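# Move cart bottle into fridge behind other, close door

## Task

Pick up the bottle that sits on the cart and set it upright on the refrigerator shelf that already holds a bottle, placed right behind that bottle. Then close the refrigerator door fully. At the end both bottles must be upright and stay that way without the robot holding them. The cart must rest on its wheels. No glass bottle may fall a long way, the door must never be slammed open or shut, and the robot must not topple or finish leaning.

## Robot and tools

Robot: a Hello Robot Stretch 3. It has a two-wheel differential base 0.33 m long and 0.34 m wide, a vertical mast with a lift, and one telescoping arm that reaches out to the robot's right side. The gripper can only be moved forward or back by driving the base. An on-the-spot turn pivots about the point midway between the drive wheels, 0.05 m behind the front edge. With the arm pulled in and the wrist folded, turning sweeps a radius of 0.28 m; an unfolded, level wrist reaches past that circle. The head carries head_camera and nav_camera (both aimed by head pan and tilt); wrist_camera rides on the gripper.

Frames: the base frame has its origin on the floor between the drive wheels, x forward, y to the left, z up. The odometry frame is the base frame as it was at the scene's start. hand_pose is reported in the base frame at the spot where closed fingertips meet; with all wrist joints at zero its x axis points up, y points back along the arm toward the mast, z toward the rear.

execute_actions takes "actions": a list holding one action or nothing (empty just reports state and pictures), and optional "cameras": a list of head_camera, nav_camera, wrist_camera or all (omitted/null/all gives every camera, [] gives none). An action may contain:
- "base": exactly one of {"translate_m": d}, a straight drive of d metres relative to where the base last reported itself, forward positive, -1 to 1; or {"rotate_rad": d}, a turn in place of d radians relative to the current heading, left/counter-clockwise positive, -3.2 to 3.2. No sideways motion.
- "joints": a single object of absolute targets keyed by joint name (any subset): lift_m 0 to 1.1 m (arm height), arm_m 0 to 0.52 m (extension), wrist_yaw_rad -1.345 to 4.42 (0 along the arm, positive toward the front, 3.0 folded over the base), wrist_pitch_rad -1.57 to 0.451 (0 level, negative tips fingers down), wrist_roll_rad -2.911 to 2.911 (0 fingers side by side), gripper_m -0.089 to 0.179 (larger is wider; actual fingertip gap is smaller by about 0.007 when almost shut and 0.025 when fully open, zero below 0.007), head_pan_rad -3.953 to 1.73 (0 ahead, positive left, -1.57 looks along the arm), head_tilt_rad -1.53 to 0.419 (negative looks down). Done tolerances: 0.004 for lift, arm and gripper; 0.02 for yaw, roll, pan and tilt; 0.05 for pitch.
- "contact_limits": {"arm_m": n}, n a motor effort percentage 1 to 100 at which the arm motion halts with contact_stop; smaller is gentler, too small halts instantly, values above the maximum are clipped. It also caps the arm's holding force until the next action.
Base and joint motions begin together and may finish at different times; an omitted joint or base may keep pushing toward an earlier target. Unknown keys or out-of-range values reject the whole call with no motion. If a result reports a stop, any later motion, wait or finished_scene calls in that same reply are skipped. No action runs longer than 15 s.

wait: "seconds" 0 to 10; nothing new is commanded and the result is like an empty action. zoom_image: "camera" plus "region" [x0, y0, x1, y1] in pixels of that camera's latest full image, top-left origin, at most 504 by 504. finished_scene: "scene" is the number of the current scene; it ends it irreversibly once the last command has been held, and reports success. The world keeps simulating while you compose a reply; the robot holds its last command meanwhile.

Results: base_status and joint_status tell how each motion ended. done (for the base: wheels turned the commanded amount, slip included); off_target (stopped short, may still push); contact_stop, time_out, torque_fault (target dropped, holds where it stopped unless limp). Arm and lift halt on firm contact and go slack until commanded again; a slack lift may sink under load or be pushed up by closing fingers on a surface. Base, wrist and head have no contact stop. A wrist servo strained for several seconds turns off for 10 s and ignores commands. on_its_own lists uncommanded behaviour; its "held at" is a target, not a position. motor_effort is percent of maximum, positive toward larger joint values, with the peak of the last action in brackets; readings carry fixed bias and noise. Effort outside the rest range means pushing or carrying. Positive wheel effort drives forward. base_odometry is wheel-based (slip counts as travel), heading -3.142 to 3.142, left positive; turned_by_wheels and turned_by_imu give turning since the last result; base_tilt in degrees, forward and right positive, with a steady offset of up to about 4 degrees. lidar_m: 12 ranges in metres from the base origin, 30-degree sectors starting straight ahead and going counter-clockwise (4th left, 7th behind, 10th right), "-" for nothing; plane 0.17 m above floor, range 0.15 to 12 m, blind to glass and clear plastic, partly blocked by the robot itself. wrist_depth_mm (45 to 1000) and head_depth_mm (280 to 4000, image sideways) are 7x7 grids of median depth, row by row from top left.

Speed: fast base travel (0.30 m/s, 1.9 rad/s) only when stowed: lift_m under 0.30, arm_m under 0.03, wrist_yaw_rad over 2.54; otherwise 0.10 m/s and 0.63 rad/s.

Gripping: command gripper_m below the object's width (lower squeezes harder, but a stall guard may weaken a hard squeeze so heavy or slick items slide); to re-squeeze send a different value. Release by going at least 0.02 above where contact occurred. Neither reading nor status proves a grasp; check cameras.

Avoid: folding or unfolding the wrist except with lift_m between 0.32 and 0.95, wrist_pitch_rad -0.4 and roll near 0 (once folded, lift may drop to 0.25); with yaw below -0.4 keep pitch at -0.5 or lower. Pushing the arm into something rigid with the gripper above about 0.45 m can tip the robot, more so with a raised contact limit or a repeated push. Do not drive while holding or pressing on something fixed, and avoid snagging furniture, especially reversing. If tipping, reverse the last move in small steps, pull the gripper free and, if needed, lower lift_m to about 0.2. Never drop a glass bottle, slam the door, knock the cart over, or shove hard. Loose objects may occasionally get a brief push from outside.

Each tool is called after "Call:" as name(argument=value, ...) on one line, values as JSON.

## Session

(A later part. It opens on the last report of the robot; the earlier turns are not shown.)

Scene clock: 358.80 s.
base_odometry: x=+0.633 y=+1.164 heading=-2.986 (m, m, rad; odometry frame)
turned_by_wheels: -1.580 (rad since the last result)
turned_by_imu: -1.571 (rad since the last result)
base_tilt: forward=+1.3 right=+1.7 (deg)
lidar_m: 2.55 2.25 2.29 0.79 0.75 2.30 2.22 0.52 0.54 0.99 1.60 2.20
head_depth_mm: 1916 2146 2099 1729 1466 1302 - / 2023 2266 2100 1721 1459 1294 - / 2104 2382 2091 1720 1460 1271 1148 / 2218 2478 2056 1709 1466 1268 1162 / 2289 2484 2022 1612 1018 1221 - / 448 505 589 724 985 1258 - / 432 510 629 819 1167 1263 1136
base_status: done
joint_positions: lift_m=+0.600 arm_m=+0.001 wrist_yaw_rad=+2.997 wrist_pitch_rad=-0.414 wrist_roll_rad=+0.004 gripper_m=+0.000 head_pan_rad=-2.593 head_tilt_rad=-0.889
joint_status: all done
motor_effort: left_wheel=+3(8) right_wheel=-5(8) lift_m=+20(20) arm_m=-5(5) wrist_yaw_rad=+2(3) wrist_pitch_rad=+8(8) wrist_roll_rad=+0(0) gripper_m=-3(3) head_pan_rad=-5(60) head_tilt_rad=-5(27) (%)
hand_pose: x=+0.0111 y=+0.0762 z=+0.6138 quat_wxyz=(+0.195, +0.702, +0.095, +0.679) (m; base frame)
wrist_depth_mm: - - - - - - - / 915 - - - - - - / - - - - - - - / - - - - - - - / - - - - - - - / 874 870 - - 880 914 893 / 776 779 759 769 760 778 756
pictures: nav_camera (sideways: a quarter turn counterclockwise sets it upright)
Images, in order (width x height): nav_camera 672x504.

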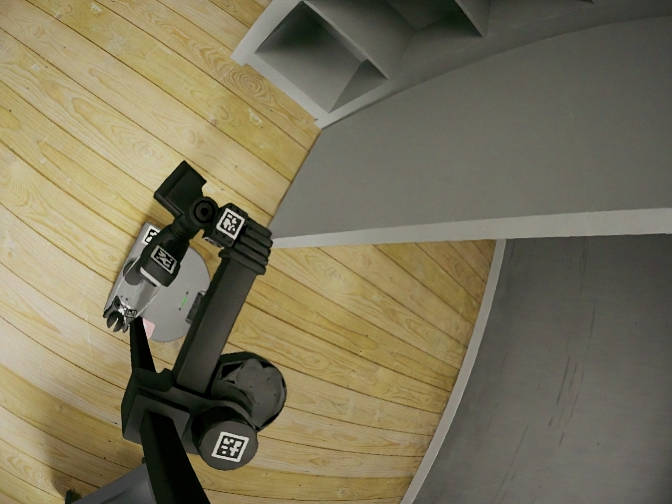

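Call:
execute_actions(actions=[{"base":{"translate_m":-0.68},"joints":{"lift_m":0.42,"head_pan_rad":-1.4}}], cameras=[])

Call:
execute_actions(actions=[{"joints":{"arm_m":0.42,"wrist_yaw_rad":3.4}}], cameras=["nav_camera"])

Scene clock: 373.07 s.
base_odometry: x=+1.305 y=+1.270 heading=-2.986 (m, m, rad; odometry frame)
turned_by_wheels: +0.000 (rad since the last result)
turned_by_imu: +0.003 (rad since the last result)
base_tilt: forward=+1.3 right=+1.7 (deg)
lidar_m: 2.90 2.91 0.76 0.81 2.17 1.60 1.54 1.60 1.59 0.90 0.42 2.19
head_depth_mm: 1294 1480 1734 1724 1467 1274 1131 / 1312 1511 1760 1721 1461 1274 1147 / 1335 1522 1791 1710 1462 1267 1135 / 1342 1555 1821 1706 1464 1266 1156 / 1020 1119 1104 1209 1364 1230 1124 / 627 664 708 760 817 961 1112 / 480 395 477 554 646 1240 1117
base_status: done
joint_positions: lift_m=+0.420 arm_m=+0.001 wrist_yaw_rad=+2.997 wrist_pitch_rad=-0.414 wrist_roll_rad=+0.004 gripper_m=+0.000 head_pan_rad=-1.407 head_tilt_rad=-0.889
joint_status: all done
motor_effort: left_wheel=+3(4) right_wheel=-4(11) lift_m=+19(20) arm_m=-5(5) wrist_yaw_rad=+3(2) wrist_pitch_rad=+8(8) wrist_roll_rad=+0(0) gripper_m=-3(3) head_pan_rad=+4(57) head_tilt_rad=-4(4) (%)
hand_pose: x=+0.0110 y=+0.0762 z=+0.4337 quat_wxyz=(+0.195, +0.702, +0.095, +0.679) (m; base frame)
wrist_depth_mm: - - - 781 681 - - / - - - - - - - / - - - 951 - - - / - - - - 936 - - / 835 813 843 858 824 808 798 / 701 685 - - 676 666 664 / 594 588 570 593 586 579 566
pictures: none
No camera images: the call's "cameras" was empty. Leave "cameras" out to get every camera's image.

Scene clock: 377.33 s.
base_odometry: x=+1.305 y=+1.270 heading=-2.986 (m, m, rad; odometry frame)
turned_by_wheels: +0.000 (rad since the last result)
turned_by_imu: +0.001 (rad since the last result)
base_tilt: forward=+1.3 right=+1.9 (deg)
lidar_m: 2.90 2.91 0.76 0.81 2.17 1.59 1.54 1.60 1.59 0.90 0.42 2.19
head_depth_mm: 1298 1477 1731 1722 1455 1274 1127 / 1308 1505 1779 1737 1494 1274 - / 1328 1536 1802 1762 1450 1278 1129 / 1344 1557 1819 1725 1460 1272 1120 / 1028 1124 1099 1211 1363 1242 1122 / 626 665 708 758 820 957 1123 / 480 453 478 555 648 1236 1113
base_status: not commanded
joint_positions: lift_m=+0.420 arm_m=+0.420 wrist_yaw_rad=+3.397 wrist_pitch_rad=-0.414 wrist_roll_rad=+0.004 gripper_m=+0.000 head_pan_rad=-1.407 head_tilt_rad=-0.889
joint_status: all done
motor_effort: left_wheel=+3(2) right_wheel=-4(4) lift_m=+19(19) arm_m=+5(8) wrist_yaw_rad=+2(4) wrist_pitch_rad=+8(8) wrist_roll_rad=+0(0) gripper_m=-3(2) head_pan_rad=+4(5) head_tilt_rad=-5(5) (%)
hand_pose: x=-0.0781 y=-0.3470 z=+0.4337 quat_wxyz=(+0.057, +0.669, +0.233, +0.704) (m; base frame)
wrist_depth_mm: - - - - - - - / - - - - - - - / - - - - - - - / - - - - - - - / 846 837 840 - 806 793 806 / 687 696 684 - 678 670 654 / 598 599 582 - - 571 569
pictures: nav_camera (sideways: a quarter turn counterclockwise sets it upright)
Images, in order (width x height): nav_camera 672x504.

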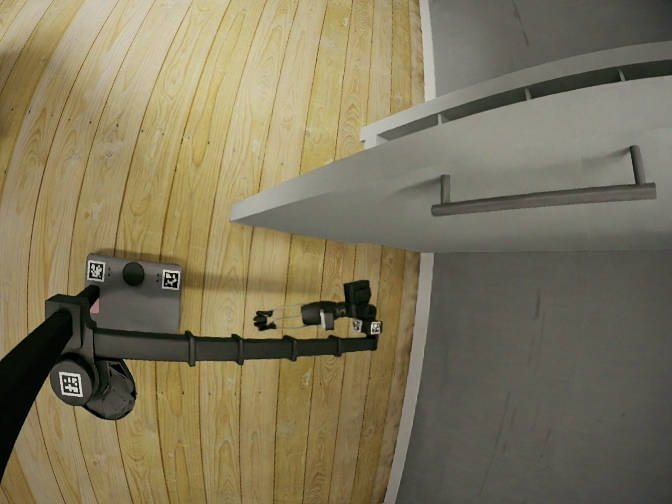

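Call:
execute_actions(actions=[{"base":{"translate_m":0.3},"joints":{"arm_m":0.36}}], cameras=["nav_camera"])

Call:
execute_actions(actions=[{"base":{"translate_m":0.1},"joints":{"arm_m":0.41}}], cameras=["nav_camera"])

Call:
execute_actions(actions=[{"base":{"translate_m":0.1},"joints":{"arm_m":0.46}}], cameras=["nav_camera"])

Scene clock: 386.97 s.
base_odometry: x=+1.009 y=+1.223 heading=-2.986 (m, m, rad; odometry frame)
turned_by_wheels: +0.000 (rad since the last result)
turned_by_imu: -0.004 (rad since the last result)
base_tilt: forward=+1.3 right=+1.8 (deg)
lidar_m: 2.93 2.61 0.88 0.66 0.91 1.90 1.84 1.90 1.59 0.59 0.48 2.19
head_depth_mm: 1300 1494 1735 1720 1465 1275 1128 / 809 1483 1767 1739 1455 1274 1136 / 659 781 957 1255 - 1247 1120 / 576 666 789 969 1243 1266 1121 / 510 578 669 798 982 1215 1118 / 459 510 573 677 819 1197 1120 / 396 442 513 616 1409 1257 1119
base_status: done
joint_positions: lift_m=+0.420 arm_m=+0.360 wrist_yaw_rad=+3.397 wrist_pitch_rad=-0.415 wrist_roll_rad=+0.004 gripper_m=+0.000 head_pan_rad=-1.407 head_tilt_rad=-0.890
joint_status: all done
motor_effort: left_wheel=+1(15) right_wheel=-2(55) lift_m=+20(19) arm_m=-1(4) wrist_yaw_rad=+2(3) wrist_pitch_rad=+9(9) wrist_roll_rad=+0(0) gripper_m=-3(3) head_pan_rad=+4(4) head_tilt_rad=-4(5) (%)
hand_pose: x=-0.0781 y=-0.2875 z=+0.4336 quat_wxyz=(+0.057, +0.669, +0.233, +0.704) (m; base frame)
wrist_depth_mm: - - - - 899 - - / - - - - - - - / - - - - - - - / - - - - - - - / 847 818 816 - 824 807 804 / 695 697 685 - 671 685 687 / 576 587 586 - - 589 566
pictures: nav_camera (sideways: a quarter turn counterclockwise sets it upright)
Images, in order (width x height): nav_camera 672x504.

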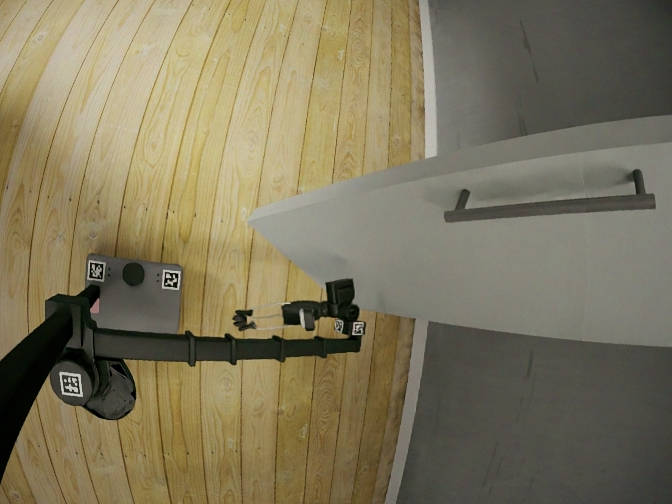

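Scene clock: 389.07 s.
base_odometry: x=+0.910 y=+1.208 heading=-2.986 (m, m, rad; odometry frame)
turned_by_wheels: +0.000 (rad since the last result)
turned_by_imu: +0.000 (rad since the last result)
base_tilt: forward=+1.2 right=+1.8 (deg)
lidar_m: 2.84 2.52 1.13 0.65 0.82 2.01 1.94 2.01 1.59 0.58 0.52 2.18
head_depth_mm: 749 1471 1738 1731 1465 1278 1126 / 663 794 983 1645 1495 1273 1144 / 597 704 850 1042 1433 1294 1123 / 545 628 742 908 1190 1268 1121 / 498 568 662 789 985 1225 1118 / 452 501 586 700 963 1239 1119 / 428 479 581 1654 1443 1268 1113
base_status: done
joint_positions: lift_m=+0.420 arm_m=+0.410 wrist_yaw_rad=+3.397 wrist_pitch_rad=-0.415 wrist_roll_rad=+0.004 gripper_m=+0.000 head_pan_rad=-1.407 head_tilt_rad=-0.890
joint_status: all done
motor_effort: left_wheel=+1(5) right_wheel=-2(4) lift_m=+18(19) arm_m=+5(4) wrist_yaw_rad=+2(2) wrist_pitch_rad=+8(9) wrist_roll_rad=+0(0) gripper_m=-2(3) head_pan_rad=+5(4) head_tilt_rad=-3(5) (%)
hand_pose: x=-0.0781 y=-0.3371 z=+0.4336 quat_wxyz=(+0.057, +0.669, +0.233, +0.704) (m; base frame)
wrist_depth_mm: - - - - - - - / - - - - - - - / - - - - - - - / - - - - - - - / 856 859 814 - 811 811 795 / 698 681 675 - 680 659 655 / 589 589 587 - - 588 579
pictures: nav_camera (sideways: a quarter turn counterclockwise sets it upright)
Images, in order (width x height): nav_camera 672x504.

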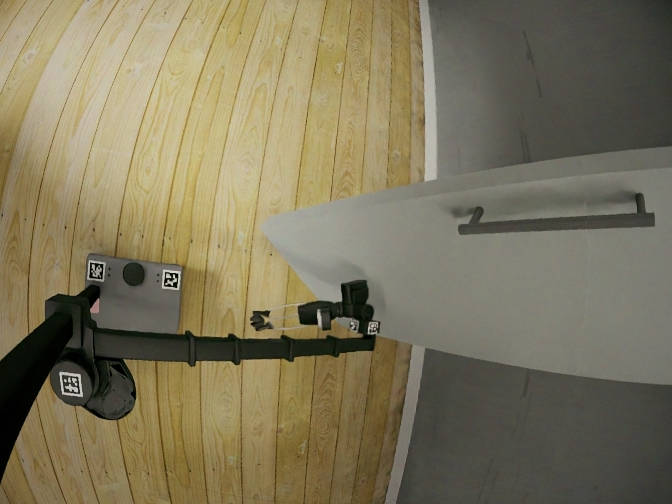

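Scene clock: 391.43 s.
base_odometry: x=+0.811 y=+1.192 heading=-2.986 (m, m, rad; odometry frame)
turned_by_wheels: +0.000 (rad since the last result)
turned_by_imu: -0.005 (rad since the last result)
base_tilt: forward=+1.2 right=+1.8 (deg)
lidar_m: 2.73 2.42 2.32 0.66 0.73 2.11 2.04 2.11 1.60 0.79 0.78 2.18
head_depth_mm: 723 841 1091 1725 1462 1270 1131 / 710 823 982 1195 1466 1269 - / 694 804 952 1113 1401 1250 1120 / 681 785 924 1114 1398 1255 1116 / 667 765 899 1095 1361 1258 1124 / 650 747 877 1169 1423 1270 1112 / 625 1562 1890 1695 1442 1264 1118
base_status: done
joint_positions: lift_m=+0.420 arm_m=+0.460 wrist_yaw_rad=+3.402 wrist_pitch_rad=-0.415 wrist_roll_rad=+0.004 gripper_m=+0.000 head_pan_rad=-1.406 head_tilt_rad=-0.891
joint_status: all done
motor_effort: left_wheel=+1(23) right_wheel=-2(45) lift_m=+21(21) arm_m=+5(15) wrist_yaw_rad=-2(13) wrist_pitch_rad=+9(10) wrist_roll_rad=+0(0) gripper_m=-2(3) head_pan_rad=+4(4) head_tilt_rad=-4(4) (%)
hand_pose: x=-0.0792 y=-0.3875 z=+0.4334 quat_wxyz=(+0.055, +0.668, +0.235, +0.704) (m; base frame)
wrist_depth_mm: - - - - - - - / - - - - - - - / - - - - - - - / - - - - - - - / 862 834 821 - 822 824 800 / 682 687 691 - 684 672 668 / 581 594 582 571 573 577 562
pictures: nav_camera (sideways: a quarter turn counterclockwise sets it upright)
Images, in order (width x height): nav_camera 672x504.

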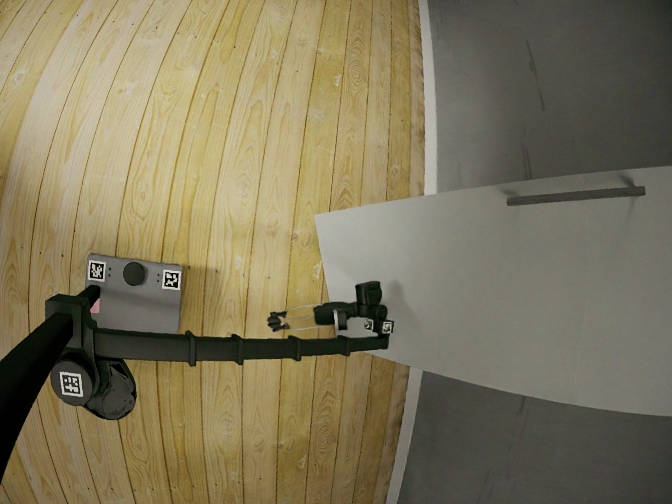

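Call:
execute_actions(actions=[{"base":{"translate_m":0.2},"joints":{"arm_m":0.1,"wrist_yaw_rad":0,"wrist_pitch_rad":0}}], cameras=[])

Call:
execute_actions(actions=[{"joints":{"arm_m":0.3}}], cameras=["nav_camera"])

Call:
execute_actions(actions=[{"joints":{"arm_m":0.36}}], cameras=["nav_camera"])

Call:
execute_actions(actions=[{"joints":{"arm_m":0.4}}], cameras=["nav_camera"])

Scene clock: 404.50 s.
base_odometry: x=+0.614 y=+1.161 heading=-2.986 (m, m, rad; odometry frame)
turned_by_wheels: +0.000 (rad since the last result)
turned_by_imu: +0.000 (rad since the last result)
base_tilt: forward=+1.3 right=+1.9 (deg)
lidar_m: 2.53 2.23 2.29 0.82 0.78 2.33 2.24 2.19 0.94 0.90 1.59 2.17
head_depth_mm: 754 866 1012 1227 1432 1273 1123 / 763 877 1029 1245 1427 1287 1134 / 774 888 1044 1267 1450 1316 1084 / 767 899 1057 1290 1457 1263 1124 / 1333 1565 1859 1718 1446 1266 1119 / 1377 1603 1879 1699 1451 1262 1123 / 1408 1602 1898 1711 1453 1259 1116
base_status: done
joint_positions: lift_m=+0.420 arm_m=+0.100 wrist_yaw_rad=+0.002 wrist_pitch_rad=-0.022 wrist_roll_rad=+0.004 gripper_m=+0.000 head_pan_rad=-1.406 head_tilt_rad=-0.891
joint_status: all done
motor_effort: left_wheel=+1(5) right_wheel=-3(5) lift_m=+20(21) arm_m=-5(4) wrist_yaw_rad=-1(3) wrist_pitch_rad=+12(13) wrist_roll_rad=+0(0) gripper_m=-2(2) head_pan_rad=+4(4) head_tilt_rad=-4(4) (%)
hand_pose: x=-0.0209 y=-0.5010 z=+0.5292 quat_wxyz=(+0.706, +0.009, -0.708, -0.007) (m; base frame)
wrist_depth_mm: - - 513 519 525 520 - / - - 524 528 540 536 - / - - 539 553 544 546 - / - - 562 558 558 566 - / - - 563 579 572 570 - / - - - - 584 585 - / 914 931 597 588 598 597 874
pictures: none
No camera images: the call's "cameras" was empty. Leave "cameras" out to get every camera's image.

Scene clock: 407.20 s.
base_odometry: x=+0.614 y=+1.161 heading=-2.986 (m, m, rad; odometry frame)
turned_by_wheels: +0.000 (rad since the last result)
turned_by_imu: +0.000 (rad since the last result)
base_tilt: forward=+1.3 right=+1.7 (deg)
lidar_m: 2.53 2.23 2.29 0.82 0.78 2.32 2.24 2.19 0.94 0.91 1.60 2.17
head_depth_mm: 754 862 1015 1224 1429 1279 1124 / 762 876 1026 1241 1447 1278 1136 / 768 889 1048 1265 - 1269 1122 / 766 896 1060 1283 1454 1271 1121 / 1351 1571 1838 1707 1455 1271 1116 / 1381 1588 1882 1692 1453 1265 1119 / 1397 1624 1894 1696 1440 1256 1112
base_status: not commanded
joint_positions: lift_m=+0.420 arm_m=+0.300 wrist_yaw_rad=+0.002 wrist_pitch_rad=-0.021 wrist_roll_rad=+0.004 gripper_m=+0.000 head_pan_rad=-1.406 head_tilt_rad=-0.891
joint_status: all done
motor_effort: left_wheel=+1(1) right_wheel=-3(3) lift_m=+21(21) arm_m=+5(6) wrist_yaw_rad=-1(1) wrist_pitch_rad=+12(12) wrist_roll_rad=+0(0) gripper_m=-3(2) head_pan_rad=+3(3) head_tilt_rad=-4(4) (%)
hand_pose: x=-0.0210 y=-0.7003 z=+0.5293 quat_wxyz=(+0.706, +0.008, -0.708, -0.007) (m; base frame)
wrist_depth_mm: 862 338 335 341 336 341 344 / 913 926 339 342 344 348 352 / 912 906 352 353 354 357 359 / 962 957 354 360 359 366 368 / - - 368 369 371 376 376 / - - 374 - 380 386 389 / 951 877 384 394 393 392 400
pictures: nav_camera (sideways: a quarter turn counterclockwise sets it upright)
Images, in order (width x height): nav_camera 672x504.

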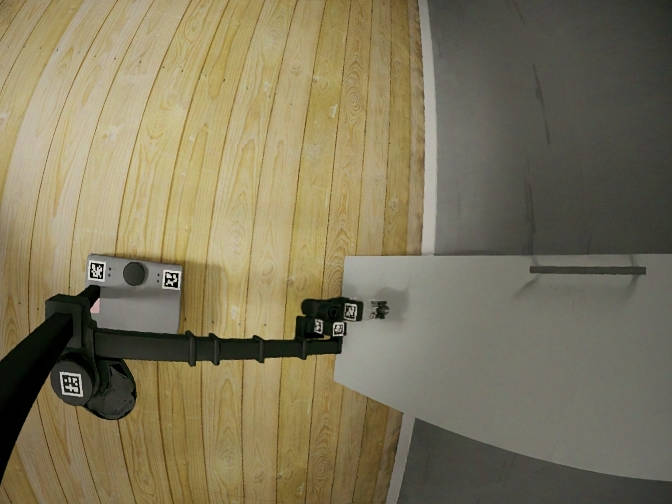

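Scene clock: 408.80 s.
base_odometry: x=+0.614 y=+1.161 heading=-2.986 (m, m, rad; odometry frame)
turned_by_wheels: +0.000 (rad since the last result)
turned_by_imu: +0.000 (rad since the last result)
base_tilt: forward=+1.2 right=+1.8 (deg)
lidar_m: 2.53 2.24 2.30 0.82 0.78 2.32 2.24 2.19 0.94 0.91 1.59 2.17
head_depth_mm: 755 865 1012 1225 1441 1268 1127 / 763 876 1023 1242 1447 1275 1140 / 770 889 1037 1245 1395 1267 1114 / 766 899 1061 1291 1461 1270 1115 / 1340 1564 1840 1725 1445 1264 1122 / 1380 1595 1888 1690 1445 1258 1112 / 1400 1620 1880 1697 1451 1259 1116
base_status: not commanded
joint_positions: lift_m=+0.420 arm_m=+0.360 wrist_yaw_rad=+0.002 wrist_pitch_rad=-0.021 wrist_roll_rad=+0.004 gripper_m=+0.000 head_pan_rad=-1.406 head_tilt_rad=-0.891
joint_status: all done
motor_effort: left_wheel=+1(1) right_wheel=-3(2) lift_m=+21(20) arm_m=+5(7) wrist_yaw_rad=-1(1) wrist_pitch_rad=+12(12) wrist_roll_rad=+0(0) gripper_m=-2(3) head_pan_rad=+4(4) head_tilt_rad=-4(4) (%)
hand_pose: x=-0.0210 y=-0.7603 z=+0.5293 quat_wxyz=(+0.706, +0.008, -0.708, -0.007) (m; base frame)
wrist_depth_mm: 843 276 280 283 282 285 289 / 851 287 290 289 291 292 291 / 862 291 293 291 297 302 301 / 888 299 300 303 304 307 307 / 903 305 307 305 312 314 315 / 916 315 313 - 321 324 319 / 936 327 323 326 326 329 333
pictures: nav_camera (sideways: a quarter turn counterclockwise sets it upright)
Images, in order (width x height): nav_camera 672x504.

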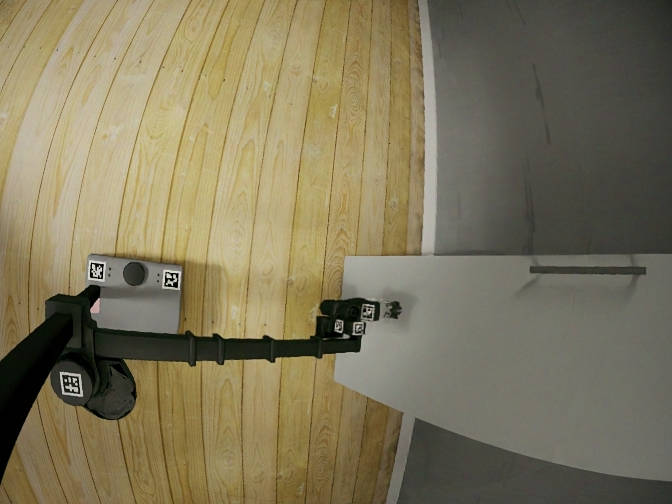

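Scene clock: 410.17 s.
base_odometry: x=+0.614 y=+1.161 heading=-2.986 (m, m, rad; odometry frame)
turned_by_wheels: +0.000 (rad since the last result)
turned_by_imu: +0.000 (rad since the last result)
base_tilt: forward=+1.3 right=+1.9 (deg)
lidar_m: 2.53 2.23 2.30 0.83 0.78 2.32 2.23 2.18 0.94 0.91 1.59 2.17
head_depth_mm: 754 865 1015 1218 1438 1270 1124 / 762 873 1028 1238 1441 1273 1143 / 774 886 1044 1228 1398 1266 1124 / 767 899 1057 1290 1454 1270 1120 / 1342 1564 1858 1707 1457 1266 1118 / 1378 1595 1891 1707 1439 1257 1118 / 1402 1612 1901 1699 1455 1256 1120
base_status: not commanded
joint_positions: lift_m=+0.420 arm_m=+0.400 wrist_yaw_rad=+0.002 wrist_pitch_rad=-0.021 wrist_roll_rad=+0.004 gripper_m=+0.000 head_pan_rad=-1.406 head_tilt_rad=-0.891
joint_status: all done
motor_effort: left_wheel=+1(1) right_wheel=-3(2) lift_m=+21(21) arm_m=+5(5) wrist_yaw_rad=-1(1) wrist_pitch_rad=+12(12) wrist_roll_rad=+0(0) gripper_m=-2(2) head_pan_rad=+4(4) head_tilt_rad=-4(4) (%)
hand_pose: x=-0.0210 y=-0.8003 z=+0.5293 quat_wxyz=(+0.706, +0.008, -0.708, -0.007) (m; base frame)
wrist_depth_mm: 798 241 242 245 247 249 248 / 806 249 248 250 254 255 256 / 834 253 252 258 258 261 263 / 845 261 262 264 264 267 269 / 864 267 265 266 272 273 273 / 899 272 272 - 274 280 281 / 908 277 285 281 284 284 291
pictures: nav_camera (sideways: a quarter turn counterclockwise sets it upright)
Images, in order (width x height): nav_camera 672x504.

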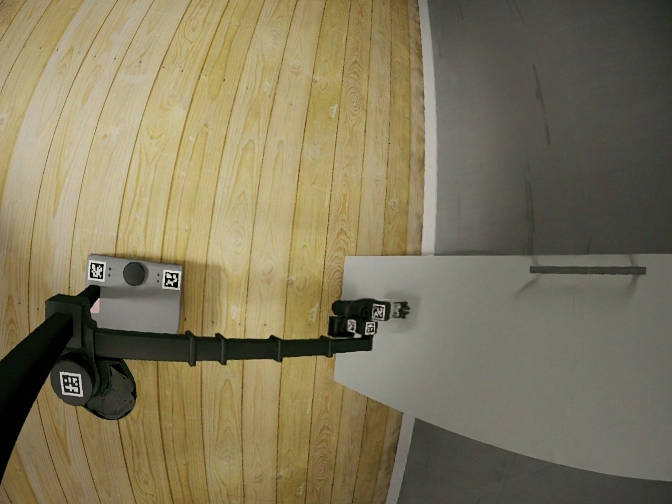

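Call:
execute_actions(actions=[{"joints":{"arm_m":0.52},"contact_limits":{"arm_m":15}}], cameras=[])

Call:
execute_actions(actions=[{"joints":{"arm_m":0.45,"head_pan_rad":-1.0,"head_tilt_rad":-0.5}}], cameras=["head_camera"])

Scene clock: 417.17 s.
base_odometry: x=+0.614 y=+1.161 heading=-2.986 (m, m, rad; odometry frame)
turned_by_wheels: +0.000 (rad since the last result)
turned_by_imu: +0.001 (rad since the last result)
base_tilt: forward=+1.4 right=+1.7 (deg)
lidar_m: 2.53 2.23 2.28 0.82 0.78 2.32 2.24 2.19 0.94 0.91 1.60 2.18
head_depth_mm: 754 865 1014 1220 1434 1282 1126 / 764 873 1021 1210 1430 1277 - / 770 888 1042 1217 1452 1277 1118 / 767 897 1065 1297 1449 1268 1125 / 1344 1585 1861 1695 1458 1253 1119 / 1378 1595 1877 1703 1456 1262 1120 / 1397 1618 1897 1709 1448 1261 1117
base_status: not commanded
joint_positions: lift_m=+0.420 arm_m=+0.488 wrist_yaw_rad=+0.001 wrist_pitch_rad=-0.022 wrist_roll_rad=+0.004 gripper_m=+0.000 head_pan_rad=-1.406 head_tilt_rad=-0.891
joint_status: arm_m contact_stop (moved +0.089 of +0.120)
on_its_own: arm_m is slack since a contact_stop, until your next command for it (your +0.520 is given up)
motor_effort: left_wheel=+1(2) right_wheel=-2(3) lift_m=+20(21) arm_m=+0(17) wrist_yaw_rad=-1(1) wrist_pitch_rad=+13(16) wrist_roll_rad=+0(0) gripper_m=-3(3) head_pan_rad=+4(4) head_tilt_rad=-4(4) (%)
contact_limits: arm_m 15 (drawing in: default 32, maximum 52; extending or still: default 44, maximum 71)
hand_pose: x=-0.0212 y=-0.8889 z=+0.5290 quat_wxyz=(+0.706, +0.009, -0.708, -0.008) (m; base frame)
wrist_depth_mm: 160 161 161 163 164 165 166 / 163 165 165 167 168 169 170 / 168 168 170 171 172 173 173 / 172 172 173 175 177 177 178 / 175 177 177 178 181 182 182 / 180 181 182 - 184 187 188 / 186 187 187 189 190 191 192
pictures: none
No camera images: the call's "cameras" was empty. Leave "cameras" out to get every camera's image.

not run: a stop came earlier in this reply.

Call:
execute_actions(actions=[{"joints":{"arm_m":0.45}}], cameras=[])

Call:
finished_scene(scene=1)

Scene clock: 422.07 s.
base_odometry: x=+0.614 y=+1.161 heading=-2.986 (m, m, rad; odometry frame)
turned_by_wheels: +0.000 (rad since the last result)
turned_by_imu: +0.001 (rad since the last result)
base_tilt: forward=+1.3 right=+1.9 (deg)
lidar_m: 2.54 2.24 2.29 0.82 0.78 2.32 2.24 2.19 0.94 0.91 1.59 2.17
head_depth_mm: 754 863 1015 1219 1439 1269 1125 / 762 874 1026 1215 1423 1270 - / 774 884 1046 1227 1426 1266 1121 / 768 897 1064 1298 1456 1267 1117 / 1337 1559 1856 1697 1451 1263 1123 / 1378 1587 1878 1706 1447 1258 1120 / 1400 1613 1877 1703 1445 1259 1117
base_status: not commanded
joint_positions: lift_m=+0.420 arm_m=+0.450 wrist_yaw_rad=+0.001 wrist_pitch_rad=-0.022 wrist_roll_rad=+0.004 gripper_m=+0.000 head_pan_rad=-1.406 head_tilt_rad=-0.891
joint_status: all done
motor_effort: left_wheel=+1(1) right_wheel=-2(2) lift_m=+20(21) arm_m=-5(7) wrist_yaw_rad=-1(0) wrist_pitch_rad=+13(13) wrist_roll_rad=+0(0) gripper_m=-3(2) head_pan_rad=+4(4) head_tilt_rad=-4(4) (%)
hand_pose: x=-0.0212 y=-0.8509 z=+0.5291 quat_wxyz=(+0.706, +0.008, -0.708, -0.008) (m; base frame)
wrist_depth_mm: 193 197 197 198 198 200 201 / 200 200 200 203 205 206 207 / 204 204 206 208 208 211 213 / 209 210 212 211 214 215 218 / 214 215 215 217 219 220 223 / 220 221 221 - 224 227 227 / 539 226 228 231 229 233 233
pictures: none
No camera images: the call's "cameras" was empty. Leave "cameras" out to get every camera's image.

The scene is finished: the task was done.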